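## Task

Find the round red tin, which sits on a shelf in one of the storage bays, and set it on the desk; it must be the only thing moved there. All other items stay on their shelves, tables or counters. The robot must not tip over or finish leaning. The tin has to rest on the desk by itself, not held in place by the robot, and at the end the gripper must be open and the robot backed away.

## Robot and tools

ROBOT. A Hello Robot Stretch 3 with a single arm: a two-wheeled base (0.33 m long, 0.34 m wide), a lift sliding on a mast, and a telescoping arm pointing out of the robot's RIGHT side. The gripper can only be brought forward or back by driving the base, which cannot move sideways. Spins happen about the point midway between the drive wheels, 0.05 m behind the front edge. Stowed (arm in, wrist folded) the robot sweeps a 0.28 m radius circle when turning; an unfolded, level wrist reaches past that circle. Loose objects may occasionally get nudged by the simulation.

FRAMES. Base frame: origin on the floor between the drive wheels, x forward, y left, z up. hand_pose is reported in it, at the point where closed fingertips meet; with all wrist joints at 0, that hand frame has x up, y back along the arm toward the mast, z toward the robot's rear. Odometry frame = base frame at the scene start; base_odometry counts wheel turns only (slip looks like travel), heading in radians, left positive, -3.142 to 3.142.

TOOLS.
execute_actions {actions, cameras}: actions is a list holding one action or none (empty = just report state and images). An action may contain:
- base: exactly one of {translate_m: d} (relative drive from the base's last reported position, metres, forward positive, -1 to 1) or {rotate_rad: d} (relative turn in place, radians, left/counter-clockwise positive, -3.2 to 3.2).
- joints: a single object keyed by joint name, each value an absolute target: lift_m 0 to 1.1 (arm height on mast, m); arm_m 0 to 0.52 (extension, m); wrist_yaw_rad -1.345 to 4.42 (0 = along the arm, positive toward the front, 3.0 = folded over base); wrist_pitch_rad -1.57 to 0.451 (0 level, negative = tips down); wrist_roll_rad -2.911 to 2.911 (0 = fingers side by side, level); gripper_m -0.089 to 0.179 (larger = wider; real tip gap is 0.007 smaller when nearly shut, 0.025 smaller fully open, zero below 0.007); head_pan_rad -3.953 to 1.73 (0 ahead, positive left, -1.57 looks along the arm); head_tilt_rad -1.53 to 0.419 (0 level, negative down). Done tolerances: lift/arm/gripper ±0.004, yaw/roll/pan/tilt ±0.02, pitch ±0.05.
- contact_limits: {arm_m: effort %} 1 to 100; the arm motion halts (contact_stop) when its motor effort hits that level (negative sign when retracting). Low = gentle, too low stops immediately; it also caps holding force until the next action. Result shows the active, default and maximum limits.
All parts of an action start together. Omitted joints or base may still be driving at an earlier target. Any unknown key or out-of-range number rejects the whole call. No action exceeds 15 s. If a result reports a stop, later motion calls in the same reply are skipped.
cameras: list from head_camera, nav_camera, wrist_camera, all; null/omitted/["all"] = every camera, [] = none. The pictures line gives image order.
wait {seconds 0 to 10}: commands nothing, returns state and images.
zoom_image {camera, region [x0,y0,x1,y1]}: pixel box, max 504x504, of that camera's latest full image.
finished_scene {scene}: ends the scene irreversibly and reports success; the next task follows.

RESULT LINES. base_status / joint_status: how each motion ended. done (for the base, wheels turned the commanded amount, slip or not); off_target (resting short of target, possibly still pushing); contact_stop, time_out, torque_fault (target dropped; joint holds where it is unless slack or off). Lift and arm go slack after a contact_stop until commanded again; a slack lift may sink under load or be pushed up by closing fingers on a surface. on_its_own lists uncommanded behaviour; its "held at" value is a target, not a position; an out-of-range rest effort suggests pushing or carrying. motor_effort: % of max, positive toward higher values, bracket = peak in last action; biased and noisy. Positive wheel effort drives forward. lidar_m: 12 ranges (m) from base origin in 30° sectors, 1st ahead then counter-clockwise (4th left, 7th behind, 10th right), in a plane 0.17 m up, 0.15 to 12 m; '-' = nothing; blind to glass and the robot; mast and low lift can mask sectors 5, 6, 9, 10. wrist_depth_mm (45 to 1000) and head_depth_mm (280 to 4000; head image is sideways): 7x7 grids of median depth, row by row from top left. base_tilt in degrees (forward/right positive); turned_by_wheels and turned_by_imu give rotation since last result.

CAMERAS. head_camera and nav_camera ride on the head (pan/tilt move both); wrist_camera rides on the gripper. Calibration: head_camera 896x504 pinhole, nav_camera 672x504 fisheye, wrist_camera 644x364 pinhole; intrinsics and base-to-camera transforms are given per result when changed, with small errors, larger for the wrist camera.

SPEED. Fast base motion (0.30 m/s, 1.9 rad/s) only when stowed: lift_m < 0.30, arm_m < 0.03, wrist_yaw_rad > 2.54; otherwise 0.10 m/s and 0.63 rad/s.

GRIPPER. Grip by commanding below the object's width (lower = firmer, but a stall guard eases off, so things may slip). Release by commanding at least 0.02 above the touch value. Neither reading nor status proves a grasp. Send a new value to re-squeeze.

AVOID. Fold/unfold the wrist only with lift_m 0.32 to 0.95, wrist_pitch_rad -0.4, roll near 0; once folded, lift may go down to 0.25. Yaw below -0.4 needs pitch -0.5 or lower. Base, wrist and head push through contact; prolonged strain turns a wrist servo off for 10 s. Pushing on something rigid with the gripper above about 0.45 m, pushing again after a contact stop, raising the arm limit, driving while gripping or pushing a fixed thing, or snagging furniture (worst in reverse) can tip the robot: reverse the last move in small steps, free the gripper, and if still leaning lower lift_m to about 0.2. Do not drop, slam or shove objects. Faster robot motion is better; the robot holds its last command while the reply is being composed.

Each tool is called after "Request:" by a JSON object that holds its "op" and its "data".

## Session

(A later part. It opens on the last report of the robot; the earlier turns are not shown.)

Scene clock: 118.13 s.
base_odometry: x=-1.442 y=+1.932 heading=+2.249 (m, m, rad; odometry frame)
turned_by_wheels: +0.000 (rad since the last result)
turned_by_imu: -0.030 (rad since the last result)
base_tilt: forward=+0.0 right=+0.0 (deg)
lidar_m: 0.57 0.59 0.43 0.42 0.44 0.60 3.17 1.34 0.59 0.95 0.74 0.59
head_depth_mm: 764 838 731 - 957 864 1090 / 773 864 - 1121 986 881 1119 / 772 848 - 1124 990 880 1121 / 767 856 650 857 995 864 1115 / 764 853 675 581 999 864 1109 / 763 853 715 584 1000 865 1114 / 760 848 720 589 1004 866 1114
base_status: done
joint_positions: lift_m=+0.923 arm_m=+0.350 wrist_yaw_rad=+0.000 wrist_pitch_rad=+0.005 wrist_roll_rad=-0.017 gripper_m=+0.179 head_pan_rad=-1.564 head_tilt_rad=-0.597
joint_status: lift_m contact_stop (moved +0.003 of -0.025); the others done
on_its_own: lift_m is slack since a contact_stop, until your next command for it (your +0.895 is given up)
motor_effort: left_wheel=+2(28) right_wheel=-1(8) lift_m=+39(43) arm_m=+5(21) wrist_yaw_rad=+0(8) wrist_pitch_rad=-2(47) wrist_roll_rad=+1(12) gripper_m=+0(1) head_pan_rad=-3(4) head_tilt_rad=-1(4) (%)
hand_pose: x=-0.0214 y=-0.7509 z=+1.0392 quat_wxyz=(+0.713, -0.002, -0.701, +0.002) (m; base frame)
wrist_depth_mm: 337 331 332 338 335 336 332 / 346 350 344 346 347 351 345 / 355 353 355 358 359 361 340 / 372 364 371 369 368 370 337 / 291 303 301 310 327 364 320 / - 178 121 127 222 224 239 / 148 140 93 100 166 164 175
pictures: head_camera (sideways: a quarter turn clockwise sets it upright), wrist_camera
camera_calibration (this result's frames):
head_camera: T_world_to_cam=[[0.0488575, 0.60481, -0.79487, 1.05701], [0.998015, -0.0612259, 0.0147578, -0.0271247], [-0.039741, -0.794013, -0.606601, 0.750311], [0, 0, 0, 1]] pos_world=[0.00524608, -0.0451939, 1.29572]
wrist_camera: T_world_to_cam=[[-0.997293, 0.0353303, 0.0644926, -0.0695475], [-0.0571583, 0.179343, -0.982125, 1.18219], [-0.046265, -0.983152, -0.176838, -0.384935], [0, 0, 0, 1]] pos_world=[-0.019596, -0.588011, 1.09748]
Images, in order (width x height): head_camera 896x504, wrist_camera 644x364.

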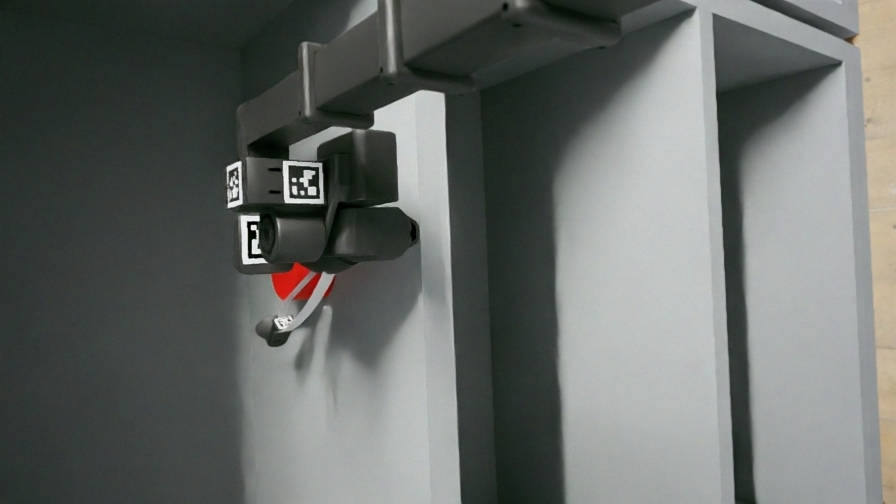

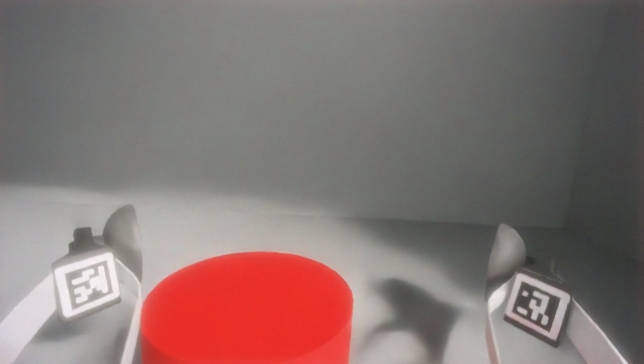

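Request:
{"op": "execute_actions", "data": {"actions": [{"base":{"translate_m":0.02},"joints":{"lift_m":0.935,"arm_m":0.29}}], "cameras": []}}

Request:
{"op": "execute_actions", "data": {"actions": [{"joints":{"wrist_pitch_rad":-0.25}}], "cameras": ["wrist_camera","head_camera"]}}

Scene clock: 129.57 s.
base_odometry: x=-1.454 y=+1.948 heading=+2.250 (m, m, rad; odometry frame)
turned_by_wheels: +0.000 (rad since the last result)
turned_by_imu: +0.001 (rad since the last result)
base_tilt: forward=+0.0 right=-0.1 (deg)
lidar_m: 0.55 0.57 0.43 0.42 0.43 0.60 3.17 1.35 0.60 0.95 0.71 0.57
head_depth_mm: 779 847 772 - 955 876 1096 / 774 865 - 1129 987 879 1118 / 771 860 - 1134 985 883 1120 / 768 855 669 1133 994 862 1114 / 767 853 691 582 1000 861 1110 / 762 852 715 583 1003 866 1112 / 762 850 718 588 1001 866 1114
base_status: done
joint_positions: lift_m=+0.935 arm_m=+0.290 wrist_yaw_rad=+0.000 wrist_pitch_rad=-0.016 wrist_roll_rad=-0.017 gripper_m=+0.179 head_pan_rad=-1.564 head_tilt_rad=-0.597
joint_status: all done
motor_effort: left_wheel=+2(8) right_wheel=-2(5) lift_m=+46(47) arm_m=-4(6) wrist_yaw_rad=+0(0) wrist_pitch_rad=+6(7) wrist_roll_rad=+1(1) gripper_m=-1(0) head_pan_rad=-3(4) head_tilt_rad=-1(1) (%)
hand_pose: x=-0.0214 y=-0.6911 z=+1.0453 quat_wxyz=(+0.713, +0.006, -0.701, -0.006) (m; base frame)
wrist_depth_mm: 388 387 391 391 388 389 371 / 402 403 400 401 405 400 370 / 417 417 414 417 414 416 361 / 425 426 428 432 431 433 353 / 293 304 304 197 336 367 333 / - 208 192 147 227 232 250 / 156 161 159 151 174 173 184
pictures: none
No camera images: the call's "cameras" was empty. Leave "cameras" out to get every camera's image.

Scene clock: 130.30 s.
base_odometry: x=-1.454 y=+1.948 heading=+2.250 (m, m, rad; odometry frame)
turned_by_wheels: +0.000 (rad since the last result)
turned_by_imu: +0.000 (rad since the last result)
base_tilt: forward=+0.0 right=+0.0 (deg)
lidar_m: 0.55 0.57 0.43 0.42 0.43 0.60 3.18 1.35 0.60 0.95 0.71 0.57
head_depth_mm: 775 849 776 - 958 875 1092 / 774 861 - 1122 990 876 1117 / 770 859 - 1137 989 882 1125 / 770 858 - 1136 998 862 1118 / 764 855 712 582 999 867 1106 / 763 847 715 585 1000 864 1114 / 760 847 719 588 1007 870 1113
base_status: not commanded
joint_positions: lift_m=+0.936 arm_m=+0.290 wrist_yaw_rad=+0.000 wrist_pitch_rad=-0.158 wrist_roll_rad=-0.017 gripper_m=+0.179 head_pan_rad=-1.564 head_tilt_rad=-0.597
joint_status: wrist_pitch_rad off_target (ended at -0.158, target -0.250)
on_its_own: wrist_pitch_rad is at rest, and its effort (-38) is outside its rest range (-20 to +32)
motor_effort: left_wheel=+2(2) right_wheel=-2(2) lift_m=+20(46) arm_m=-4(4) wrist_yaw_rad=+0(1) wrist_pitch_rad=-38(37) wrist_roll_rad=+1(1) gripper_m=+1(0) head_pan_rad=-4(3) head_tilt_rad=-1(1) (%)
hand_pose: x=-0.0215 y=-0.6845 z=+1.0102 quat_wxyz=(+0.711, +0.057, -0.698, -0.056) (m; base frame)
wrist_depth_mm: 376 374 375 378 378 374 369 / 398 396 397 398 391 402 365 / 416 417 418 420 418 420 362 / 281 295 300 185 337 358 339 / 210 211 199 145 225 244 240 / - 157 160 152 170 172 180 / 124 128 131 134 136 134 142
pictures: head_camera (sideways: a quarter turn clockwise sets it upright), wrist_camera
camera_calibration (this result's frames):
head_camera: T_world_to_cam=[[0.0488576, 0.60481, -0.79487, 1.05701], [0.998015, -0.061226, 0.0147578, -0.0271247], [-0.039741, -0.794013, -0.606601, 0.750311], [0, 0, 0, 1]] pos_world=[0.00524607, -0.0451939, 1.29572]
wrist_camera: T_world_to_cam=[[-0.997286, 0.0246035, 0.0693986, -0.0823841], [-0.05708, 0.33705, -0.939755, 1.20695], [-0.0465121, -0.941165, -0.334731, -0.136592], [0, 0, 0, 1]] pos_world=[-0.0196212, -0.53333, 1.09423]
Images, in order (width x height): head_camera 896x504, wrist_camera 644x364.

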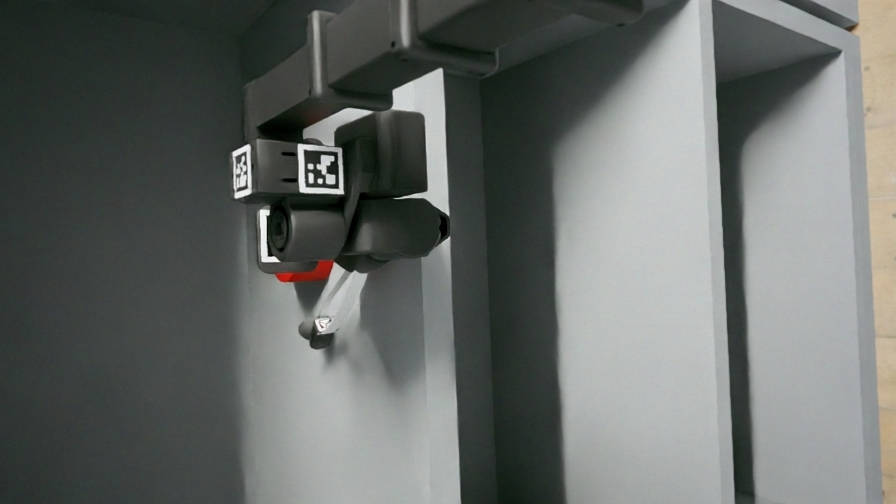

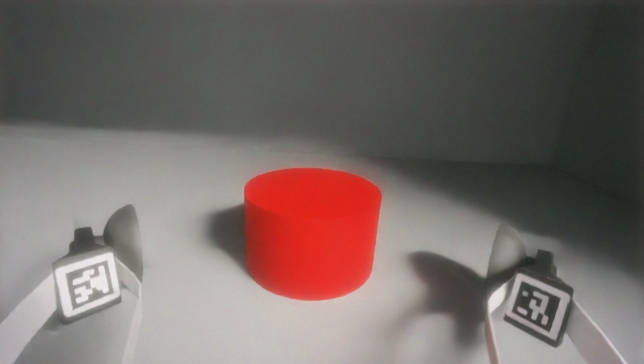

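Request:
{"op": "execute_actions", "data": {"actions": [{"joints":{"wrist_pitch_rad":-0.13,"arm_m":0.345,"lift_m":0.94}}], "cameras": ["wrist_camera"]}}

Request:
{"op": "execute_actions", "data": {"actions": [{"joints":{"gripper_m":0.04}}], "cameras": ["wrist_camera"]}}

Request:
{"op": "execute_actions", "data": {"actions": [{"joints":{"lift_m":0.97}}], "cameras": ["wrist_camera"]}}

Scene clock: 139.47 s.
base_odometry: x=-1.454 y=+1.948 heading=+2.250 (m, m, rad; odometry frame)
turned_by_wheels: +0.000 (rad since the last result)
turned_by_imu: +0.001 (rad since the last result)
base_tilt: forward=+0.1 right=+0.1 (deg)
lidar_m: 0.55 0.57 0.43 0.42 0.43 0.60 3.19 1.34 0.60 0.95 0.71 0.57
head_depth_mm: 778 849 775 - 957 877 1090 / 773 851 - 1124 985 880 1119 / 769 847 - 1121 989 883 1123 / 767 855 664 579 994 864 1117 / 765 854 674 581 999 863 1110 / 762 851 715 584 1001 865 1115 / 758 847 720 587 1006 868 1113
base_status: not commanded
joint_positions: lift_m=+0.940 arm_m=+0.345 wrist_yaw_rad=+0.000 wrist_pitch_rad=-0.150 wrist_roll_rad=-0.017 gripper_m=+0.179 head_pan_rad=-1.564 head_tilt_rad=-0.597
joint_status: all done
motor_effort: left_wheel=+3(3) right_wheel=-2(2) lift_m=+46(48) arm_m=+4(5) wrist_yaw_rad=+0(1) wrist_pitch_rad=+8(36) wrist_roll_rad=+1(1) gripper_m=+1(1) head_pan_rad=-3(3) head_tilt_rad=-1(1) (%)
hand_pose: x=-0.0215 y=-0.7394 z=+1.0164 quat_wxyz=(+0.711, +0.054, -0.699, -0.053) (m; base frame)
wrist_depth_mm: 323 326 325 323 326 326 322 / 343 343 340 346 345 346 339 / 360 363 364 363 363 361 357 / 286 296 312 323 343 363 340 / 213 215 135 130 227 247 249 / - 160 103 99 159 176 184 / 126 129 104 93 134 138 145
pictures: wrist_camera
camera_calibration (this result's frames):
wrist_camera: T_world_to_cam=[[-0.997288, 0.0250599, 0.0692009, -0.0809019], [-0.0571151, 0.329486, -0.942431, 1.22838], [-0.0464179, -0.943828, -0.327161, -0.195785], [0, 0, 0, 1]] pos_world=[-0.0196113, -0.587494, 1.09921]
Images, in order (width x height): wrist_camera 644x364.

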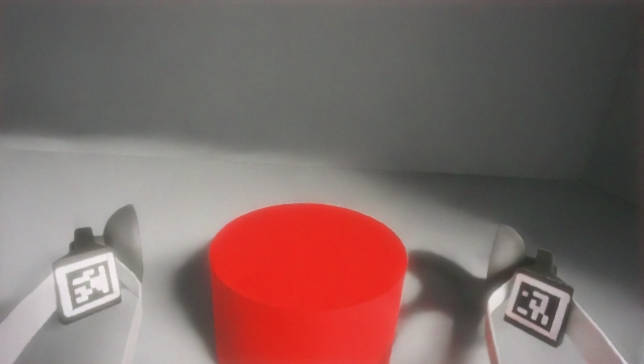

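Scene clock: 141.33 s.
base_odometry: x=-1.454 y=+1.948 heading=+2.250 (m, m, rad; odometry frame)
turned_by_wheels: +0.000 (rad since the last result)
turned_by_imu: +0.000 (rad since the last result)
base_tilt: forward=+0.0 right=+0.0 (deg)
lidar_m: 0.55 0.57 0.43 0.42 0.44 0.60 3.19 1.35 0.60 0.95 0.71 0.57
head_depth_mm: 774 850 773 - 953 876 1099 / 775 851 - 1123 985 880 1118 / 770 846 - 1123 991 880 1120 / 769 857 - 579 994 863 1116 / 765 852 707 580 998 863 1115 / 763 853 715 584 1001 864 1118 / 759 848 718 586 1007 866 1114
base_status: not commanded
joint_positions: lift_m=+0.940 arm_m=+0.345 wrist_yaw_rad=+0.000 wrist_pitch_rad=-0.150 wrist_roll_rad=-0.017 gripper_m=+0.041 head_pan_rad=-1.564 head_tilt_rad=-0.597
joint_status: all done
motor_effort: left_wheel=+3(3) right_wheel=-2(2) lift_m=+46(46) arm_m=+4(4) wrist_yaw_rad=-1(0) wrist_pitch_rad=+8(8) wrist_roll_rad=+1(1) gripper_m=-23(100) head_pan_rad=-4(4) head_tilt_rad=-1(2) (%)
hand_pose: x=-0.0214 y=-0.7394 z=+1.0164 quat_wxyz=(+0.711, +0.054, -0.699, -0.053) (m; base frame)
wrist_depth_mm: 328 326 328 326 325 324 327 / 343 343 347 342 341 343 338 / 361 367 364 358 361 364 353 / 284 296 312 323 341 362 340 / 202 208 128 130 179 239 248 / 156 163 115 106 114 178 183 / 129 131 125 112 134 143 145
pictures: wrist_camera
camera_calibration (this result's frames):
wrist_camera: T_world_to_cam=[[-0.997292, 0.0249128, 0.0691939, -0.0809663], [-0.0571709, 0.329196, -0.942529, 1.22835], [-0.0462594, -0.943933, -0.32688, -0.196142], [0, 0, 0, 1]] pos_world=[-0.0195948, -0.587493, 1.09924]
Images, in order (width x height): wrist_camera 644x364.

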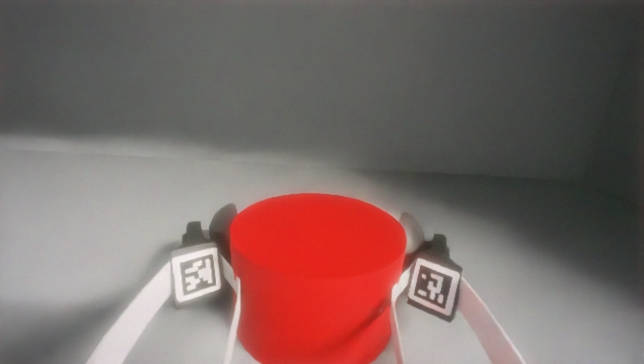

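Scene clock: 142.40 s.
base_odometry: x=-1.454 y=+1.948 heading=+2.250 (m, m, rad; odometry frame)
turned_by_wheels: +0.000 (rad since the last result)
turned_by_imu: +0.000 (rad since the last result)
base_tilt: forward=+0.0 right=+0.0 (deg)
lidar_m: 0.55 0.57 0.43 0.42 0.44 0.60 3.18 1.35 0.60 0.95 0.71 0.57
head_depth_mm: 776 840 - 945 927 877 1095 / 772 836 628 1122 989 878 1116 / 771 833 616 1121 992 881 1119 / 768 842 636 578 994 861 1115 / 766 856 708 581 996 862 1106 / 765 851 715 584 1003 866 1112 / 760 850 721 586 1003 871 1114
base_status: not commanded
joint_positions: lift_m=+0.970 arm_m=+0.345 wrist_yaw_rad=+0.000 wrist_pitch_rad=-0.155 wrist_roll_rad=-0.017 gripper_m=+0.044 head_pan_rad=-1.564 head_tilt_rad=-0.597
joint_status: all done
motor_effort: left_wheel=+3(3) right_wheel=-2(2) lift_m=+47(49) arm_m=+4(4) wrist_yaw_rad=+0(1) wrist_pitch_rad=+10(10) wrist_roll_rad=+1(1) gripper_m=-22(24) head_pan_rad=-4(5) head_tilt_rad=-1(2) (%)
hand_pose: x=-0.0214 y=-0.7391 z=+1.0452 quat_wxyz=(+0.711, +0.055, -0.699, -0.054) (m; base frame)
wrist_depth_mm: 326 329 323 323 322 323 326 / 343 347 343 344 344 340 339 / 362 361 366 360 361 362 354 / 358 372 375 374 384 378 362 / 257 264 128 130 266 298 312 / 198 206 115 106 114 225 232 / 162 165 156 112 169 180 182
pictures: wrist_camera
camera_calibration (this result's frames):
wrist_camera: T_world_to_cam=[[-0.997292, 0.0245898, 0.0693089, -0.0833253], [-0.0571716, 0.333565, -0.940992, 1.25702], [-0.0462578, -0.942406, -0.331256, -0.180749], [0, 0, 0, 1]] pos_world=[-0.0195946, -0.587589, 1.12875]
Images, in order (width x height): wrist_camera 644x364.

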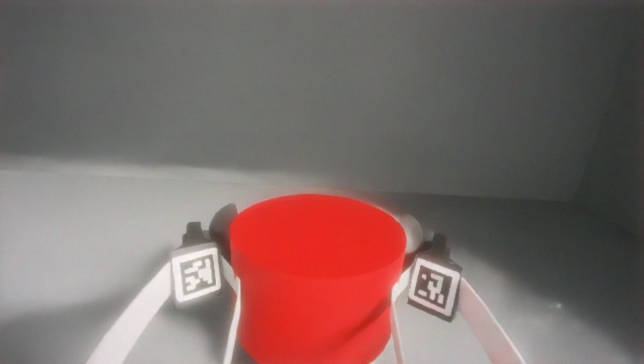

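Request:
{"op": "execute_actions", "data": {"actions": [{"joints":{"arm_m":0}}], "cameras": []}}

Request:
{"op": "execute_actions", "data": {"actions": [{"base":{"translate_m":-0.9},"joints":{"head_pan_rad":-3.14,"head_tilt_rad":-0.6}}], "cameras": ["nav_camera"]}}

Request:
{"op": "execute_actions", "data": {"actions": [{"base":{"translate_m":-0.7},"joints":{"head_pan_rad":1.5,"head_tilt_rad":-0.5}}], "cameras": ["nav_camera","head_camera"]}}

Scene clock: 153.83 s.
base_odometry: x=-1.454 y=+1.948 heading=+2.250 (m, m, rad; odometry frame)
turned_by_wheels: +0.000 (rad since the last result)
turned_by_imu: +0.001 (rad since the last result)
base_tilt: forward=+0.1 right=+0.0 (deg)
lidar_m: 0.55 0.57 0.43 0.42 0.43 0.59 3.19 1.35 0.60 0.95 0.71 0.57
head_depth_mm: 774 850 690 562 - - - / 774 864 697 572 - - - / 771 858 699 564 - - - / 769 857 705 566 - 859 1111 / 766 855 711 581 996 865 1109 / 762 853 715 585 1001 868 1110 / 761 848 721 588 1006 871 1117
base_status: not commanded
joint_positions: lift_m=+0.970 arm_m=+0.000 wrist_yaw_rad=+0.000 wrist_pitch_rad=-0.155 wrist_roll_rad=-0.017 gripper_m=+0.044 head_pan_rad=-1.564 head_tilt_rad=-0.597
joint_status: all done
motor_effort: left_wheel=+3(3) right_wheel=-2(2) lift_m=+47(47) arm_m=-4(4) wrist_yaw_rad=-1(1) wrist_pitch_rad=+10(10) wrist_roll_rad=+1(1) gripper_m=-22(21) head_pan_rad=-3(4) head_tilt_rad=-2(1) (%)
hand_pose: x=-0.0214 y=-0.3947 z=+1.0451 quat_wxyz=(+0.711, +0.056, -0.699, -0.055) (m; base frame)
wrist_depth_mm: 600 637 640 641 648 562 370 / 606 690 685 687 668 556 370 / 563 656 686 702 714 543 363 / 360 376 390 413 434 451 356 / 288 287 127 130 291 303 311 / 625 838 115 106 115 485 320 / 642 744 702 112 702 476 348
pictures: none
No camera images: the call's "cameras" was empty. Leave "cameras" out to get every camera's image.

Scene clock: 163.77 s.
base_odometry: x=-0.889 y=+1.247 heading=+2.250 (m, m, rad; odometry frame)
turned_by_wheels: +0.000 (rad since the last result)
turned_by_imu: -0.003 (rad since the last result)
base_tilt: forward=+0.0 right=+0.0 (deg)
lidar_m: 1.45 0.59 0.43 0.42 0.43 2.40 2.29 1.38 0.63 0.95 0.68 0.70
head_depth_mm: 1947 2173 2378 - - - - / 1937 2157 2380 - - - - / 1925 2133 2378 - - - - / 1912 2119 2380 2171 1705 - - / 1893 2110 2388 2146 1735 - - / 1887 2104 2374 2153 1753 - - / 1893 2088 2354 2175 1756 - -
base_status: done
joint_positions: lift_m=+0.970 arm_m=+0.000 wrist_yaw_rad=+0.000 wrist_pitch_rad=-0.155 wrist_roll_rad=-0.017 gripper_m=+0.044 head_pan_rad=-3.133 head_tilt_rad=-0.597
joint_status: all done
motor_effort: left_wheel=+4(4) right_wheel=-2(5) lift_m=+47(47) arm_m=-4(4) wrist_yaw_rad=+0(0) wrist_pitch_rad=+10(10) wrist_roll_rad=+1(1) gripper_m=-21(22) head_pan_rad=-4(51) head_tilt_rad=-1(4) (%)
hand_pose: x=-0.0214 y=-0.3947 z=+1.0451 quat_wxyz=(+0.711, +0.056, -0.699, -0.055) (m; base frame)
wrist_depth_mm: 564 646 641 664 650 626 409 / 568 684 678 686 689 620 402 / 531 644 692 708 724 611 403 / 359 374 396 411 437 460 397 / 288 288 128 131 286 303 317 / 597 816 114 106 115 547 355 / 605 713 695 112 725 534 387
pictures: nav_camera (sideways: a quarter turn counterclockwise sets it upright)
camera_calibration (this result's frames):
nav_camera: T_world_to_cam=[[-0.594481, -0.0323624, 0.803458, -1.00364], [-0.0420061, 0.999075, 0.00916115, 0.0402863], [-0.803012, -0.028304, -0.595291, 0.734662], [0, 0, 0, 1]] pos_world=[-0.00501338, -0.0519355, 1.24335]
Images, in order (width x height): nav_camera 672x504.

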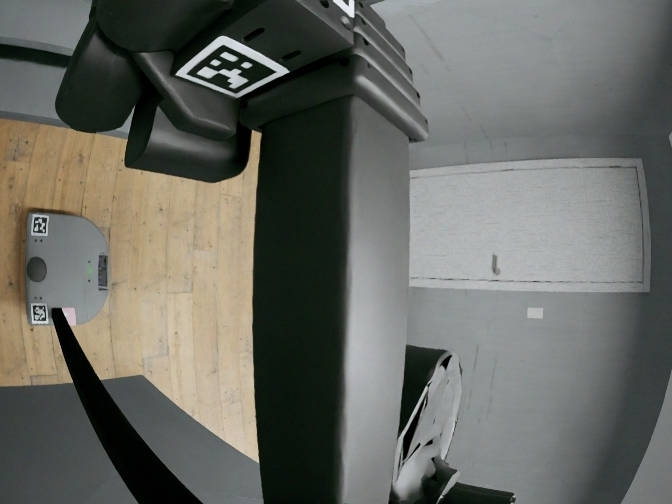

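Scene clock: 171.73 s.
base_odometry: x=-0.449 y=+0.703 heading=+2.250 (m, m, rad; odometry frame)
turned_by_wheels: +0.000 (rad since the last result)
turned_by_imu: -0.003 (rad since the last result)
base_tilt: forward=+0.1 right=+0.0 (deg)
lidar_m: 1.65 0.59 0.50 1.81 2.31 1.68 1.59 1.39 1.01 0.97 0.58 1.26
head_depth_mm: 550 572 596 621 647 678 777 / 725 752 793 842 892 946 1011 / 1493 1639 1834 2061 1821 1427 1222 / 1806 3295 3219 2250 1841 1478 1225 / 3128 3405 3383 2455 1853 1480 1225 / 3087 3330 3312 2498 1858 1478 1234 / 3044 3303 3569 2499 1926 - -
base_status: done
joint_positions: lift_m=+0.970 arm_m=+0.000 wrist_yaw_rad=+0.000 wrist_pitch_rad=-0.155 wrist_roll_rad=-0.017 gripper_m=+0.044 head_pan_rad=+1.493 head_tilt_rad=-0.507
joint_status: all done
motor_effort: left_wheel=+4(5) right_wheel=-2(7) lift_m=+47(47) arm_m=-4(4) wrist_yaw_rad=-1(0) wrist_pitch_rad=+10(10) wrist_roll_rad=+1(1) gripper_m=-22(21) head_pan_rad=+5(52) head_tilt_rad=+4(14) (%)
hand_pose: x=-0.0214 y=-0.3947 z=+1.0451 quat_wxyz=(+0.711, +0.056, -0.699, -0.055) (m; base frame)
wrist_depth_mm: 366 525 658 673 660 677 673 / 373 543 695 697 698 706 705 / 377 541 736 744 749 749 751 / 374 568 765 761 793 792 800 / 375 559 127 130 815 848 842 / 377 527 115 106 115 915 876 / 382 627 827 112 935 952 958
pictures: head_camera (sideways: a quarter turn clockwise sets it upright), nav_camera (sideways: a quarter turn counterclockwise sets it upright)
camera_calibration (this result's frames):
head_camera: T_world_to_cam=[[-0.0942782, -0.525521, -0.845541, 1.12394], [-0.989349, 0.144077, 0.0207661, -0.022826], [0.11091, 0.838492, -0.533507, 0.654298], [0, 0, 0, 1]] pos_world=[0.0108126, 0.0453219, 1.29989]
nav_camera: T_world_to_cam=[[0.0134994, 0.521361, 0.85323, -1.07225], [0.998884, -0.045647, 0.0120884, 0.0301247], [0.0452498, 0.852115, -0.521395, 0.633348], [0, 0, 0, 1]] pos_world=[-0.0442752, 0.0207167, 1.24473]
Images, in order (width x height): head_camera 896x504, nav_camera 672x504.

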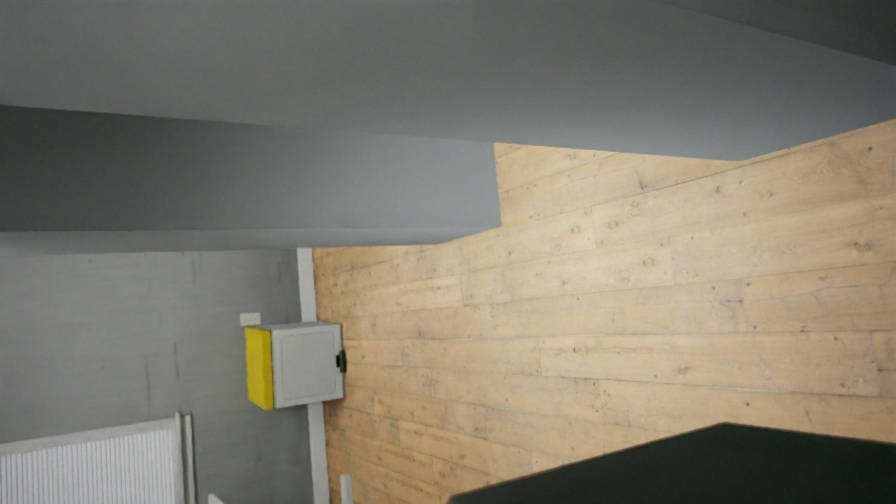

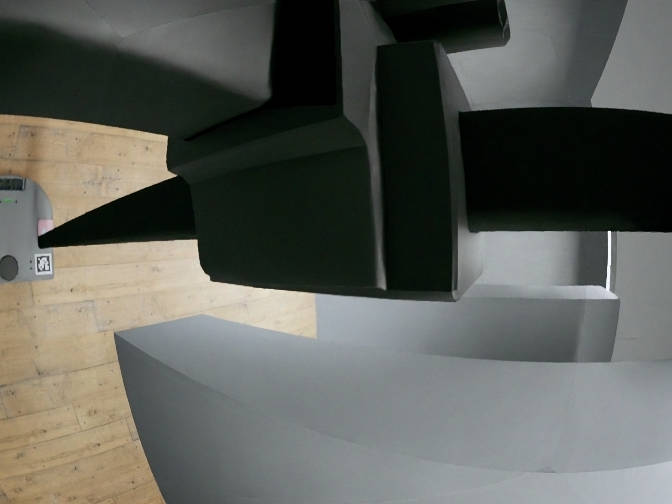

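Request:
{"op": "execute_actions", "data": {"actions": [{"base":{"translate_m":-0.4},"joints":{"head_pan_rad":0,"head_tilt_rad":-0.4}}], "cameras": []}}

Request:
{"op": "execute_actions", "data": {"actions": [{"base":{"rotate_rad":1.62}}], "cameras": ["nav_camera","head_camera"]}}

Scene clock: 186.90 s.
base_odometry: x=-0.198 y=+0.391 heading=+2.250 (m, m, rad; odometry frame)
turned_by_wheels: +0.000 (rad since the last result)
turned_by_imu: -0.001 (rad since the last result)
base_tilt: forward=+0.1 right=+0.0 (deg)
lidar_m: 1.65 0.80 0.96 3.37 1.75 1.27 1.19 1.24 1.01 0.97 0.98 0.85
head_depth_mm: 1320 1422 1496 1616 1776 1523 1283 / 2071 2233 2381 2321 1896 1591 1289 / 2119 2307 2501 2654 2072 1592 1294 / 2094 2263 2489 2647 2091 1596 1302 / 2093 2264 2455 2652 2074 1600 1298 / 2045 2142 2041 1970 1862 1565 1318 / 1380 1340 1299 1261 1223 1184 1147
base_status: done
joint_positions: lift_m=+0.970 arm_m=+0.000 wrist_yaw_rad=+0.000 wrist_pitch_rad=-0.155 wrist_roll_rad=-0.017 gripper_m=+0.044 head_pan_rad=+0.007 head_tilt_rad=-0.409
joint_status: all done
motor_effort: left_wheel=+4(6) right_wheel=-2(6) lift_m=+47(47) arm_m=-4(4) wrist_yaw_rad=+1(0) wrist_pitch_rad=+10(10) wrist_roll_rad=+1(1) gripper_m=-21(23) head_pan_rad=-4(51) head_tilt_rad=+5(15) (%)
hand_pose: x=-0.0214 y=-0.3947 z=+1.0451 quat_wxyz=(+0.711, +0.056, -0.699, -0.055) (m; base frame)
wrist_depth_mm: 660 666 658 666 678 658 673 / 698 703 700 713 700 699 704 / 731 741 741 752 761 735 733 / 796 771 792 794 782 803 785 / 814 828 127 131 815 841 841 / 853 900 115 106 115 920 917 / 906 960 949 111 - 965 979
pictures: none
No camera images: the call's "cameras" was empty. Leave "cameras" out to get every camera's image.

Scene clock: 190.40 s.
base_odometry: x=-0.198 y=+0.391 heading=-2.413 (m, m, rad; odometry frame)
turned_by_wheels: +1.620 (rad since the last result)
turned_by_imu: +1.594 (rad since the last result)
base_tilt: forward=+0.0 right=+0.0 (deg)
lidar_m: 3.37 1.66 1.25 1.19 1.25 1.00 0.97 0.93 0.85 1.40 0.80 1.01
head_depth_mm: 3088 3255 2031 2057 2013 1573 1286 / 3110 3377 3655 2903 2054 1581 1290 / 3138 3377 3580 2891 2060 1595 1291 / 3102 3356 3631 2950 2067 1606 1312 / 3145 3370 3672 2987 2093 1611 1308 / 3128 3397 2660 2819 2087 1607 1310 / 3113 3322 2700 2682 2104 1620 1315
base_status: done
joint_positions: lift_m=+0.970 arm_m=+0.000 wrist_yaw_rad=+0.000 wrist_pitch_rad=-0.155 wrist_roll_rad=-0.017 gripper_m=+0.044 head_pan_rad=+0.007 head_tilt_rad=-0.409
joint_status: not commanded
motor_effort: left_wheel=-4(9) right_wheel=+3(7) lift_m=+47(47) arm_m=-4(4) wrist_yaw_rad=+0(0) wrist_pitch_rad=+10(10) wrist_roll_rad=+1(1) gripper_m=-22(22) head_pan_rad=-4(5) head_tilt_rad=+4(4) (%)
hand_pose: x=-0.0214 y=-0.3947 z=+1.0451 quat_wxyz=(+0.711, +0.056, -0.699, -0.055) (m; base frame)
wrist_depth_mm: 465 671 - - - - - / 472 679 - - - - - / 482 694 - - - - 986 / 493 708 - - - - 650 / 532 713 127 130 - - - / 573 676 115 106 115 996 921 / 606 803 - 112 - 855 574
pictures: head_camera (sideways: a quarter turn clockwise sets it upright), nav_camera (sideways: a quarter turn counterclockwise sets it upright)
camera_calibration (this result's frames):
head_camera: T_world_to_cam=[[-0.445684, 0.0498787, -0.893799, 1.18903], [0.0570915, 0.997998, 0.0272254, -0.0376217], [0.893368, -0.0388944, -0.44764, 0.537798], [0, 0, 0, 1]] pos_world=[0.0516276, -0.000843516, 1.30452]
nav_camera: T_world_to_cam=[[0.433966, 0.0302491, 0.900421, -1.13636], [0.0380719, -0.999159, 0.015217, 0.0319107], [0.900125, 0.0276771, -0.434752, 0.515396], [0, 0, 0, 1]] pos_world=[0.028007, 0.0519932, 1.24679]
Images, in order (width x height): head_camera 896x504, nav_camera 672x504.

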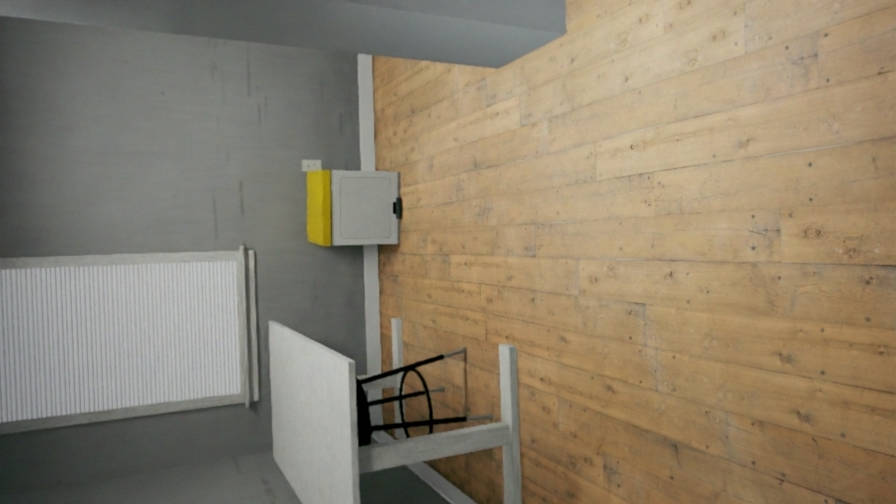

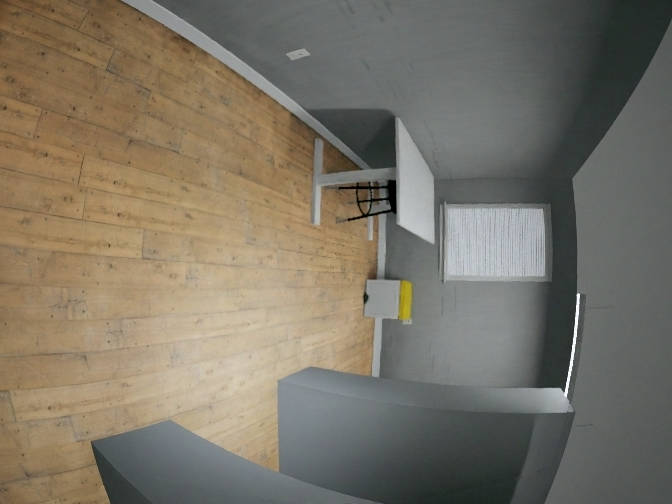

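Request:
{"op": "execute_actions", "data": {"actions": [{"base":{"translate_m":1.0}}], "cameras": []}}

Request:
{"op": "execute_actions", "data": {"actions": [{"base":{"translate_m":0.15}}], "cameras": []}}

Request:
{"op": "execute_actions", "data": {"actions": [{"base":{"rotate_rad":1.6}}], "cameras": []}}

Request:
{"op": "execute_actions", "data": {"actions": [{"base":{"translate_m":0.6},"joints":{"head_pan_rad":-1.57,"head_tilt_rad":-0.8}}], "cameras": ["nav_camera","head_camera"]}}

Scene clock: 211.10 s.
base_odometry: x=-0.945 y=-0.274 heading=-2.414 (m, m, rad; odometry frame)
turned_by_wheels: +0.000 (rad since the last result)
turned_by_imu: +0.008 (rad since the last result)
base_tilt: forward=+0.0 right=+0.0 (deg)
lidar_m: 1.68 1.36 1.21 1.18 1.24 1.72 1.97 1.67 0.75 0.74 1.07 1.08
head_depth_mm: 2310 2451 2717 2840 2034 1576 1290 / 2298 2485 2704 2741 2038 1582 1295 / 2303 2509 2659 2473 2055 1592 1304 / 2311 2497 2710 2779 2075 1596 1304 / 2308 2502 2689 2879 2069 1606 1309 / 2325 2503 2379 1666 2022 1565 1309 / 2299 2519 2397 1368 2032 1587 1316
base_status: done
joint_positions: lift_m=+0.970 arm_m=+0.000 wrist_yaw_rad=+0.000 wrist_pitch_rad=-0.155 wrist_roll_rad=-0.017 gripper_m=+0.044 head_pan_rad=+0.007 head_tilt_rad=-0.408
joint_status: not commanded
motor_effort: left_wheel=-4(6) right_wheel=+3(7) lift_m=+47(47) arm_m=-4(4) wrist_yaw_rad=+0(0) wrist_pitch_rad=+10(10) wrist_roll_rad=+1(1) gripper_m=-22(21) head_pan_rad=-5(4) head_tilt_rad=+5(4) (%)
hand_pose: x=-0.0214 y=-0.3947 z=+1.0451 quat_wxyz=(+0.711, +0.056, -0.699, -0.055) (m; base frame)
wrist_depth_mm: 897 - - - - 427 416 / 909 - - - - 449 452 / 902 - - - 497 469 467 / 902 - - - 514 503 498 / 909 - 128 131 512 542 530 / 945 - 115 105 115 563 554 / 970 - - 111 606 609 602
pictures: none
No camera images: the call's "cameras" was empty. Leave "cameras" out to get every camera's image.

Scene clock: 213.57 s.
base_odometry: x=-1.057 y=-0.374 heading=-2.414 (m, m, rad; odometry frame)
turned_by_wheels: +0.000 (rad since the last result)
turned_by_imu: +0.001 (rad since the last result)
base_tilt: forward=+0.0 right=+0.0 (deg)
lidar_m: 2.23 1.23 1.20 1.17 1.22 1.72 2.12 1.00 0.79 1.63 0.97 1.09
head_depth_mm: 2183 2351 2572 2711 2036 1584 1286 / 2184 2363 2558 2600 2034 1597 1288 / 2178 2355 2559 2361 2043 1596 1293 / 2194 2375 2559 2701 2076 1603 1301 / 2199 2347 2551 2726 2085 1608 1300 / 2186 2378 2476 1671 2011 1611 1313 / 2191 2376 2480 1376 1866 1624 1321
base_status: done
joint_positions: lift_m=+0.970 arm_m=+0.000 wrist_yaw_rad=+0.000 wrist_pitch_rad=-0.155 wrist_roll_rad=-0.017 gripper_m=+0.044 head_pan_rad=+0.007 head_tilt_rad=-0.408
joint_status: not commanded
motor_effort: left_wheel=-4(7) right_wheel=+3(7) lift_m=+47(47) arm_m=-4(4) wrist_yaw_rad=+0(0) wrist_pitch_rad=+10(10) wrist_roll_rad=+1(1) gripper_m=-22(23) head_pan_rad=-4(3) head_tilt_rad=+5(5) (%)
hand_pose: x=-0.0214 y=-0.3947 z=+1.0451 quat_wxyz=(+0.711, +0.056, -0.699, -0.055) (m; base frame)
wrist_depth_mm: 702 - - - - - 420 / 715 - - - - - 447 / 726 - - - - 503 471 / 744 - - - - 511 494 / 735 - 127 130 - 543 531 / 757 - 115 106 114 572 561 / 781 - - 111 815 614 600
pictures: none
No camera images: the call's "cameras" was empty. Leave "cameras" out to get every camera's image.

Scene clock: 217.03 s.
base_odometry: x=-1.057 y=-0.374 heading=-0.814 (m, m, rad; odometry frame)
turned_by_wheels: +1.600 (rad since the last result)
turned_by_imu: +1.574 (rad since the last result)
base_tilt: forward=+0.0 right=+0.0 (deg)
lidar_m: 1.17 1.24 1.76 2.12 0.97 0.78 1.63 0.97 1.13 2.23 1.23 1.19
head_depth_mm: 940 1017 1105 1208 1343 1483 1288 / 946 1019 1110 1220 1348 1491 1285 / 942 1022 1117 1228 1355 1501 1300 / 948 1028 1122 1235 1369 1504 1302 / 954 1035 1123 1241 1376 1507 1304 / 955 1040 1137 1241 1387 1513 1312 / 957 1045 1137 1249 1386 1521 1311
base_status: done
joint_positions: lift_m=+0.970 arm_m=+0.000 wrist_yaw_rad=+0.000 wrist_pitch_rad=-0.155 wrist_roll_rad=-0.017 gripper_m=+0.044 head_pan_rad=+0.007 head_tilt_rad=-0.408
joint_status: not commanded
motor_effort: left_wheel=-4(12) right_wheel=+3(8) lift_m=+47(47) arm_m=-4(4) wrist_yaw_rad=+0(0) wrist_pitch_rad=+10(10) wrist_roll_rad=+1(1) gripper_m=-22(22) head_pan_rad=-4(5) head_tilt_rad=+5(5) (%)
hand_pose: x=-0.0214 y=-0.3947 z=+1.0451 quat_wxyz=(+0.711, +0.056, -0.699, -0.055) (m; base frame)
wrist_depth_mm: - - - - - - - / - - - - - - - / - - - - - - - / - - - - - - - / 977 869 128 130 - - 876 / - - 115 106 115 - 875 / - - - 112 - - 871
pictures: none
No camera images: the call's "cameras" was empty. Leave "cameras" out to get every camera's image.

Scene clock: 223.97 s.
base_odometry: x=-0.645 y=-0.810 heading=-0.814 (m, m, rad; odometry frame)
turned_by_wheels: +0.000 (rad since the last result)
turned_by_imu: +0.005 (rad since the last result)
base_tilt: forward=+0.1 right=+0.0 (deg)
lidar_m: 0.57 0.61 0.88 2.07 2.21 1.36 1.35 1.50 2.36 1.06 0.75 0.58
head_depth_mm: 2244 2271 2299 - - - 1099 / 2268 1329 1969 - - 1206 1099 / 1744 1217 - - - 1205 1099 / 1742 1218 408 - 1443 1234 1098 / 1758 1225 1814 1641 1454 1253 1104 / 1718 1232 1906 1726 1456 1255 1107 / 1410 1282 1372 1463 1387 1258 1110
base_status: done
joint_positions: lift_m=+0.970 arm_m=+0.000 wrist_yaw_rad=+0.000 wrist_pitch_rad=-0.155 wrist_roll_rad=-0.017 gripper_m=+0.044 head_pan_rad=-1.563 head_tilt_rad=-0.790
joint_status: all done
motor_effort: left_wheel=-5(7) right_wheel=+3(8) lift_m=+47(47) arm_m=-4(4) wrist_yaw_rad=+0(0) wrist_pitch_rad=+10(10) wrist_roll_rad=+1(1) gripper_m=-21(23) head_pan_rad=-4(51) head_tilt_rad=-5(31) (%)
hand_pose: x=-0.0214 y=-0.3947 z=+1.0451 quat_wxyz=(+0.711, +0.056, -0.699, -0.055) (m; base frame)
wrist_depth_mm: 615 867 - - - - - / 621 888 - - - - - / 631 901 - - - - - / 638 916 - - - - - / 641 868 128 131 1000 - - / 653 910 115 106 115 - - / 664 - - 112 - - -
pictures: head_camera (sideways: a quarter turn clockwise sets it upright), nav_camera (sideways: a quarter turn counterclockwise sets it upright)
camera_calibration (this result's frames):
head_camera: T_world_to_cam=[[0.0471529, 0.746402, -0.663823, 0.886227], [0.998086, -0.0618219, 0.00138387, -0.00971175], [-0.0400059, -0.662618, -0.747888, 0.934082], [0, 0, 0, 1]] pos_world=[0.00527382, -0.043142, 1.2869]
nav_camera: T_world_to_cam=[[0.0329914, -0.737885, 0.67412, -0.838901], [-0.999101, -0.0423028, 0.00259178, 0.0546787], [0.0266047, -0.673599, -0.738618, 0.916029], [0, 0, 0, 1]] pos_world=[0.0579354, 0.000336569, 1.24197]
Images, in order (width x height): head_camera 896x504, nav_camera 672x504.

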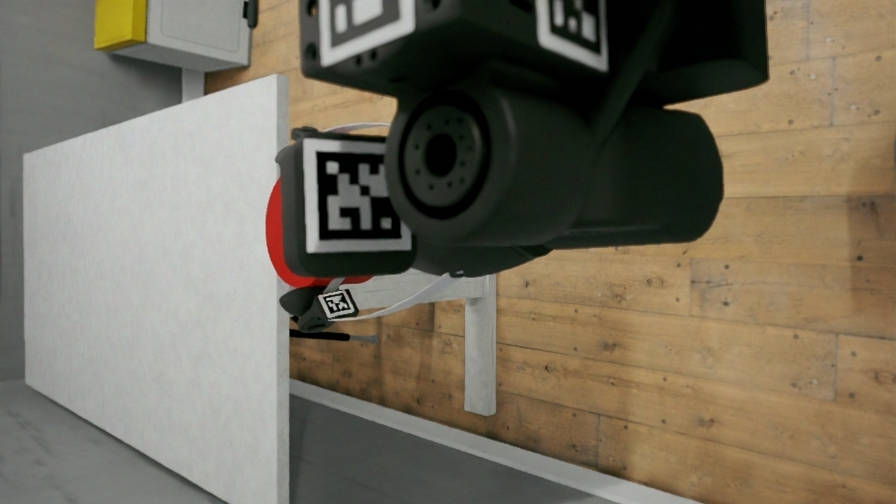

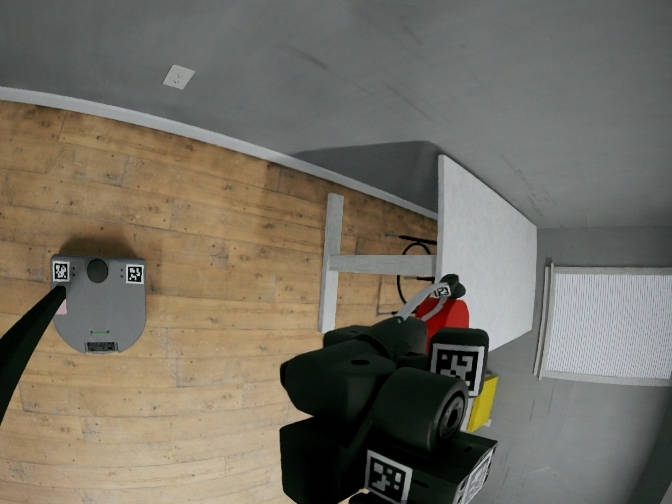

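Request:
{"op": "execute_actions", "data": {"actions": [{"base":{"rotate_rad":-1.5}}], "cameras": []}}

Request:
{"op": "execute_actions", "data": {"actions": [{"base":{"translate_m":0.3}}], "cameras": []}}

Request:
{"op": "execute_actions", "data": {"actions": [{"base":{"rotate_rad":1.5}}], "cameras": []}}

Request:
{"op": "execute_actions", "data": {"actions": [{"joints":{"arm_m":0.42,"lift_m":0.8}}]}}

Scene clock: 239.40 s.
base_odometry: x=-0.645 y=-0.810 heading=-2.314 (m, m, rad; odometry frame)
turned_by_wheels: -1.500 (rad since the last result)
turned_by_imu: -1.474 (rad since the last result)
base_tilt: forward=+0.1 right=+0.0 (deg)
lidar_m: 1.07 0.71 0.58 0.57 0.63 0.96 2.08 2.10 1.35 1.71 1.50 2.36
head_depth_mm: 1155 1290 1398 - - - 1103 / 2561 2215 2025 - - 1201 1102 / 2765 2740 - - - 1206 1104 / 2768 2737 409 - 1453 1234 1099 / 2668 2599 2134 1729 1456 1254 1108 / 1844 1932 1974 1728 1462 1256 1107 / 1390 1460 1659 1743 1462 1253 1111
base_status: done
joint_positions: lift_m=+0.970 arm_m=+0.000 wrist_yaw_rad=+0.000 wrist_pitch_rad=-0.155 wrist_roll_rad=-0.017 gripper_m=+0.044 head_pan_rad=-1.563 head_tilt_rad=-0.790
joint_status: not commanded
motor_effort: left_wheel=+4(11) right_wheel=-3(7) lift_m=+47(47) arm_m=-4(4) wrist_yaw_rad=-1(1) wrist_pitch_rad=+10(10) wrist_roll_rad=+1(1) gripper_m=-21(22) head_pan_rad=-4(4) head_tilt_rad=-4(5) (%)
hand_pose: x=-0.0214 y=-0.3947 z=+1.0451 quat_wxyz=(+0.711, +0.056, -0.699, -0.055) (m; base frame)
wrist_depth_mm: - - - - - 939 915 / - - - - - 967 972 / - - - - - - - / - - - - - - - / - - 128 130 - - - / - - 115 106 115 - - / - - - 112 - - -
pictures: none
No camera images: the call's "cameras" was empty. Leave "cameras" out to get every camera's image.

Scene clock: 243.37 s.
base_odometry: x=-0.848 y=-1.031 heading=-2.314 (m, m, rad; odometry frame)
turned_by_wheels: +0.000 (rad since the last result)
turned_by_imu: +0.003 (rad since the last result)
base_tilt: forward=+0.1 right=-0.1 (deg)
lidar_m: 0.77 0.66 0.53 0.53 0.58 0.89 2.37 2.36 1.47 1.43 1.51 2.10
head_depth_mm: 2613 2415 2218 - - - 1097 / 2733 2758 2172 - - 1204 1103 / 2764 2724 - - - 1208 1101 / 2662 2639 408 - 1460 1231 1106 / 1506 1614 1724 1733 1456 1251 1109 / 1201 1394 1651 1744 1457 1262 1106 / 1212 1409 1697 1733 1457 1255 1108
base_status: done
joint_positions: lift_m=+0.970 arm_m=+0.000 wrist_yaw_rad=+0.000 wrist_pitch_rad=-0.155 wrist_roll_rad=-0.017 gripper_m=+0.044 head_pan_rad=-1.563 head_tilt_rad=-0.790
joint_status: not commanded
motor_effort: left_wheel=+3(12) right_wheel=-3(4) lift_m=+47(47) arm_m=-4(4) wrist_yaw_rad=+0(1) wrist_pitch_rad=+10(10) wrist_roll_rad=+1(1) gripper_m=-22(21) head_pan_rad=-4(4) head_tilt_rad=-4(5) (%)
hand_pose: x=-0.0214 y=-0.3947 z=+1.0451 quat_wxyz=(+0.711, +0.056, -0.699, -0.055) (m; base frame)
wrist_depth_mm: - - - - - - 923 / - - - - - - 999 / - - - - - - - / - - - - - - - / - - 128 131 - - - / - - 115 106 115 - - / - - - 112 - - -
pictures: none
No camera images: the call's "cameras" was empty. Leave "cameras" out to get every camera's image.

Scene clock: 246.70 s.
base_odometry: x=-0.848 y=-1.031 heading=-0.814 (m, m, rad; odometry frame)
turned_by_wheels: +1.500 (rad since the last result)
turned_by_imu: +1.476 (rad since the last result)
base_tilt: forward=+0.1 right=+0.0 (deg)
lidar_m: 0.53 0.56 0.81 2.37 2.53 1.48 1.43 1.46 2.10 0.76 0.69 0.54
head_depth_mm: 2023 2201 2128 - - - 1102 / 1968 1218 965 - - 1202 1102 / 1738 1213 - - - 1199 1103 / 1752 1225 408 - 1367 1228 1100 / 1759 1225 945 1609 1414 1259 1103 / 1675 1233 940 1637 1426 1257 1107 / 1307 1238 943 1338 1354 1237 1112
base_status: done
joint_positions: lift_m=+0.970 arm_m=+0.000 wrist_yaw_rad=+0.000 wrist_pitch_rad=-0.155 wrist_roll_rad=-0.017 gripper_m=+0.044 head_pan_rad=-1.563 head_tilt_rad=-0.790
joint_status: not commanded
motor_effort: left_wheel=-3(10) right_wheel=+3(6) lift_m=+47(47) arm_m=-4(4) wrist_yaw_rad=+0(0) wrist_pitch_rad=+10(10) wrist_roll_rad=+1(1) gripper_m=-22(23) head_pan_rad=-4(4) head_tilt_rad=-5(5) (%)
hand_pose: x=-0.0214 y=-0.3947 z=+1.0451 quat_wxyz=(+0.711, +0.056, -0.699, -0.055) (m; base frame)
wrist_depth_mm: 557 808 - - - - - / 566 802 - - - - - / 582 828 - - - - - / 589 835 - - - - - / 587 744 128 130 937 - - / 576 621 114 106 115 - - / 607 905 533 112 524 - -
pictures: none
No camera images: the call's "cameras" was empty. Leave "cameras" out to get every camera's image.

Scene clock: 251.00 s.
base_odometry: x=-0.848 y=-1.031 heading=-0.814 (m, m, rad; odometry frame)
turned_by_wheels: +0.000 (rad since the last result)
turned_by_imu: +0.001 (rad since the last result)
base_tilt: forward=+0.1 right=+0.0 (deg)
lidar_m: 0.53 0.56 0.81 2.37 2.52 1.48 1.43 1.46 2.10 0.77 0.70 0.54
head_depth_mm: 2023 2173 1015 1654 - - 1079 / 1964 1237 967 - 1388 1253 1103 / 1736 1272 879 1628 1409 1253 1104 / 1754 1271 880 1130 1392 1250 1097 / 1752 1222 940 1596 1410 1250 1103 / 1659 1222 946 1647 1413 1258 1108 / 1305 1228 946 1345 1351 1239 1111
base_status: not commanded
joint_positions: lift_m=+0.800 arm_m=+0.420 wrist_yaw_rad=+0.000 wrist_pitch_rad=-0.156 wrist_roll_rad=-0.017 gripper_m=+0.044 head_pan_rad=-1.563 head_tilt_rad=-0.790
joint_status: all done
motor_effort: left_wheel=-4(4) right_wheel=+3(3) lift_m=+38(40) arm_m=+4(2) wrist_yaw_rad=+0(0) wrist_pitch_rad=+10(10) wrist_roll_rad=+1(1) gripper_m=-22(22) head_pan_rad=-4(4) head_tilt_rad=-5(5) (%)
hand_pose: x=-0.0214 y=-0.8140 z=+0.8752 quat_wxyz=(+0.711, +0.056, -0.699, -0.055) (m; base frame)
wrist_depth_mm: 525 752 - - - - - / 535 769 - - - - - / 550 763 - - - - - / 542 652 667 692 753 - - / 440 459 128 131 470 529 - / 342 358 115 106 115 394 - / 281 286 270 112 292 310 318
pictures: head_camera (sideways: a quarter turn clockwise sets it upright), nav_camera (sideways: a quarter turn counterclockwise sets it upright), wrist_camera
camera_calibration (this result's frames):
head_camera: T_world_to_cam=[[0.0473175, 0.746476, -0.663728, 0.886102], [0.998073, -0.0620431, 0.001375, -0.00970012], [-0.0401533, -0.662514, -0.747972, 0.934192], [0, 0, 0, 1]] pos_world=[0.00526425, -0.0431399, 1.28689]
nav_camera: T_world_to_cam=[[0.0328287, -0.737978, 0.674026, -0.838778], [-0.999111, -0.0420819, 0.0025874, 0.0546844], [0.0264548, -0.673511, -0.738703, 0.916141], [0, 0, 0, 1]] pos_world=[0.0579354, 0.000332715, 1.24197]
wrist_camera: T_world_to_cam=[[-0.997292, 0.0245031, 0.0693397, -0.0697968], [-0.057171, 0.334758, -0.940568, 1.12262], [-0.0462589, -0.941986, -0.332451, -0.306286], [0, 0, 0, 1]] pos_world=[-0.0195948, -0.662614, 0.958918]
Images, in order (width x height): head_camera 896x504, nav_camera 672x504, wrist_camera 644x364.

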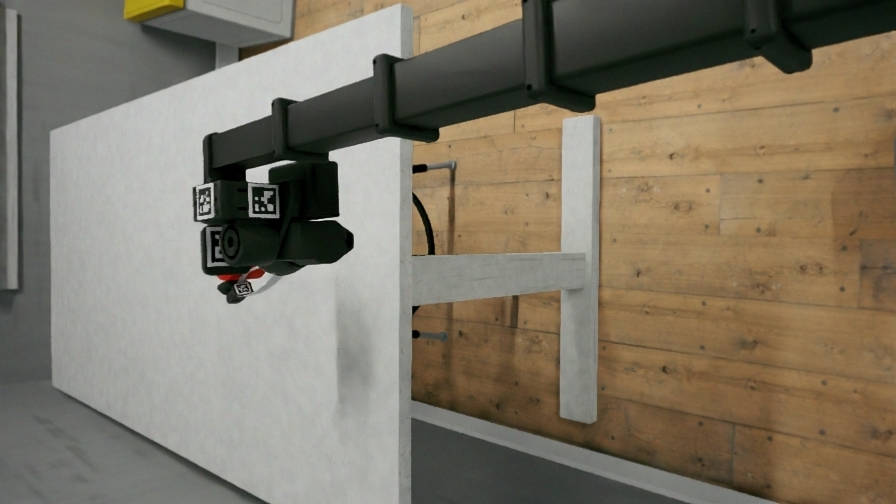

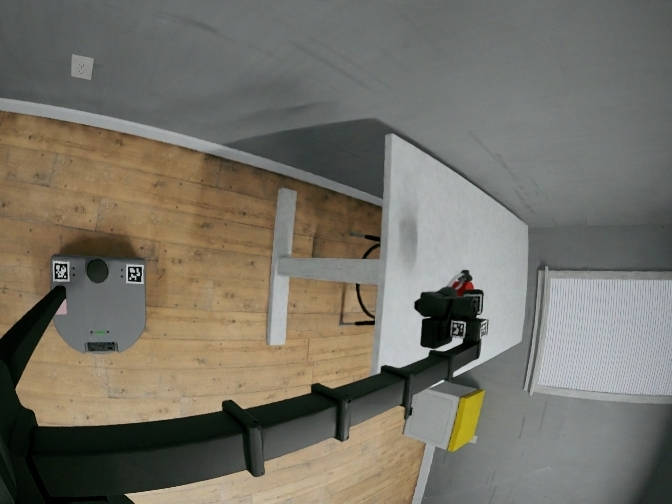

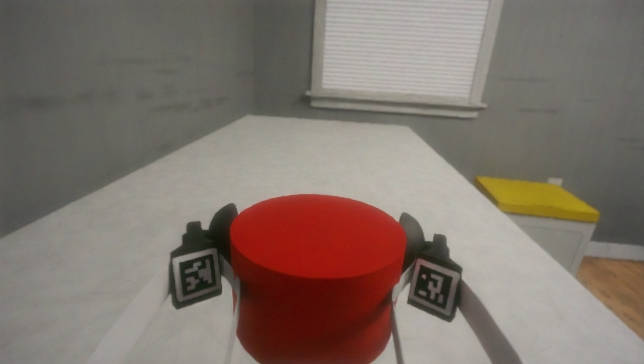

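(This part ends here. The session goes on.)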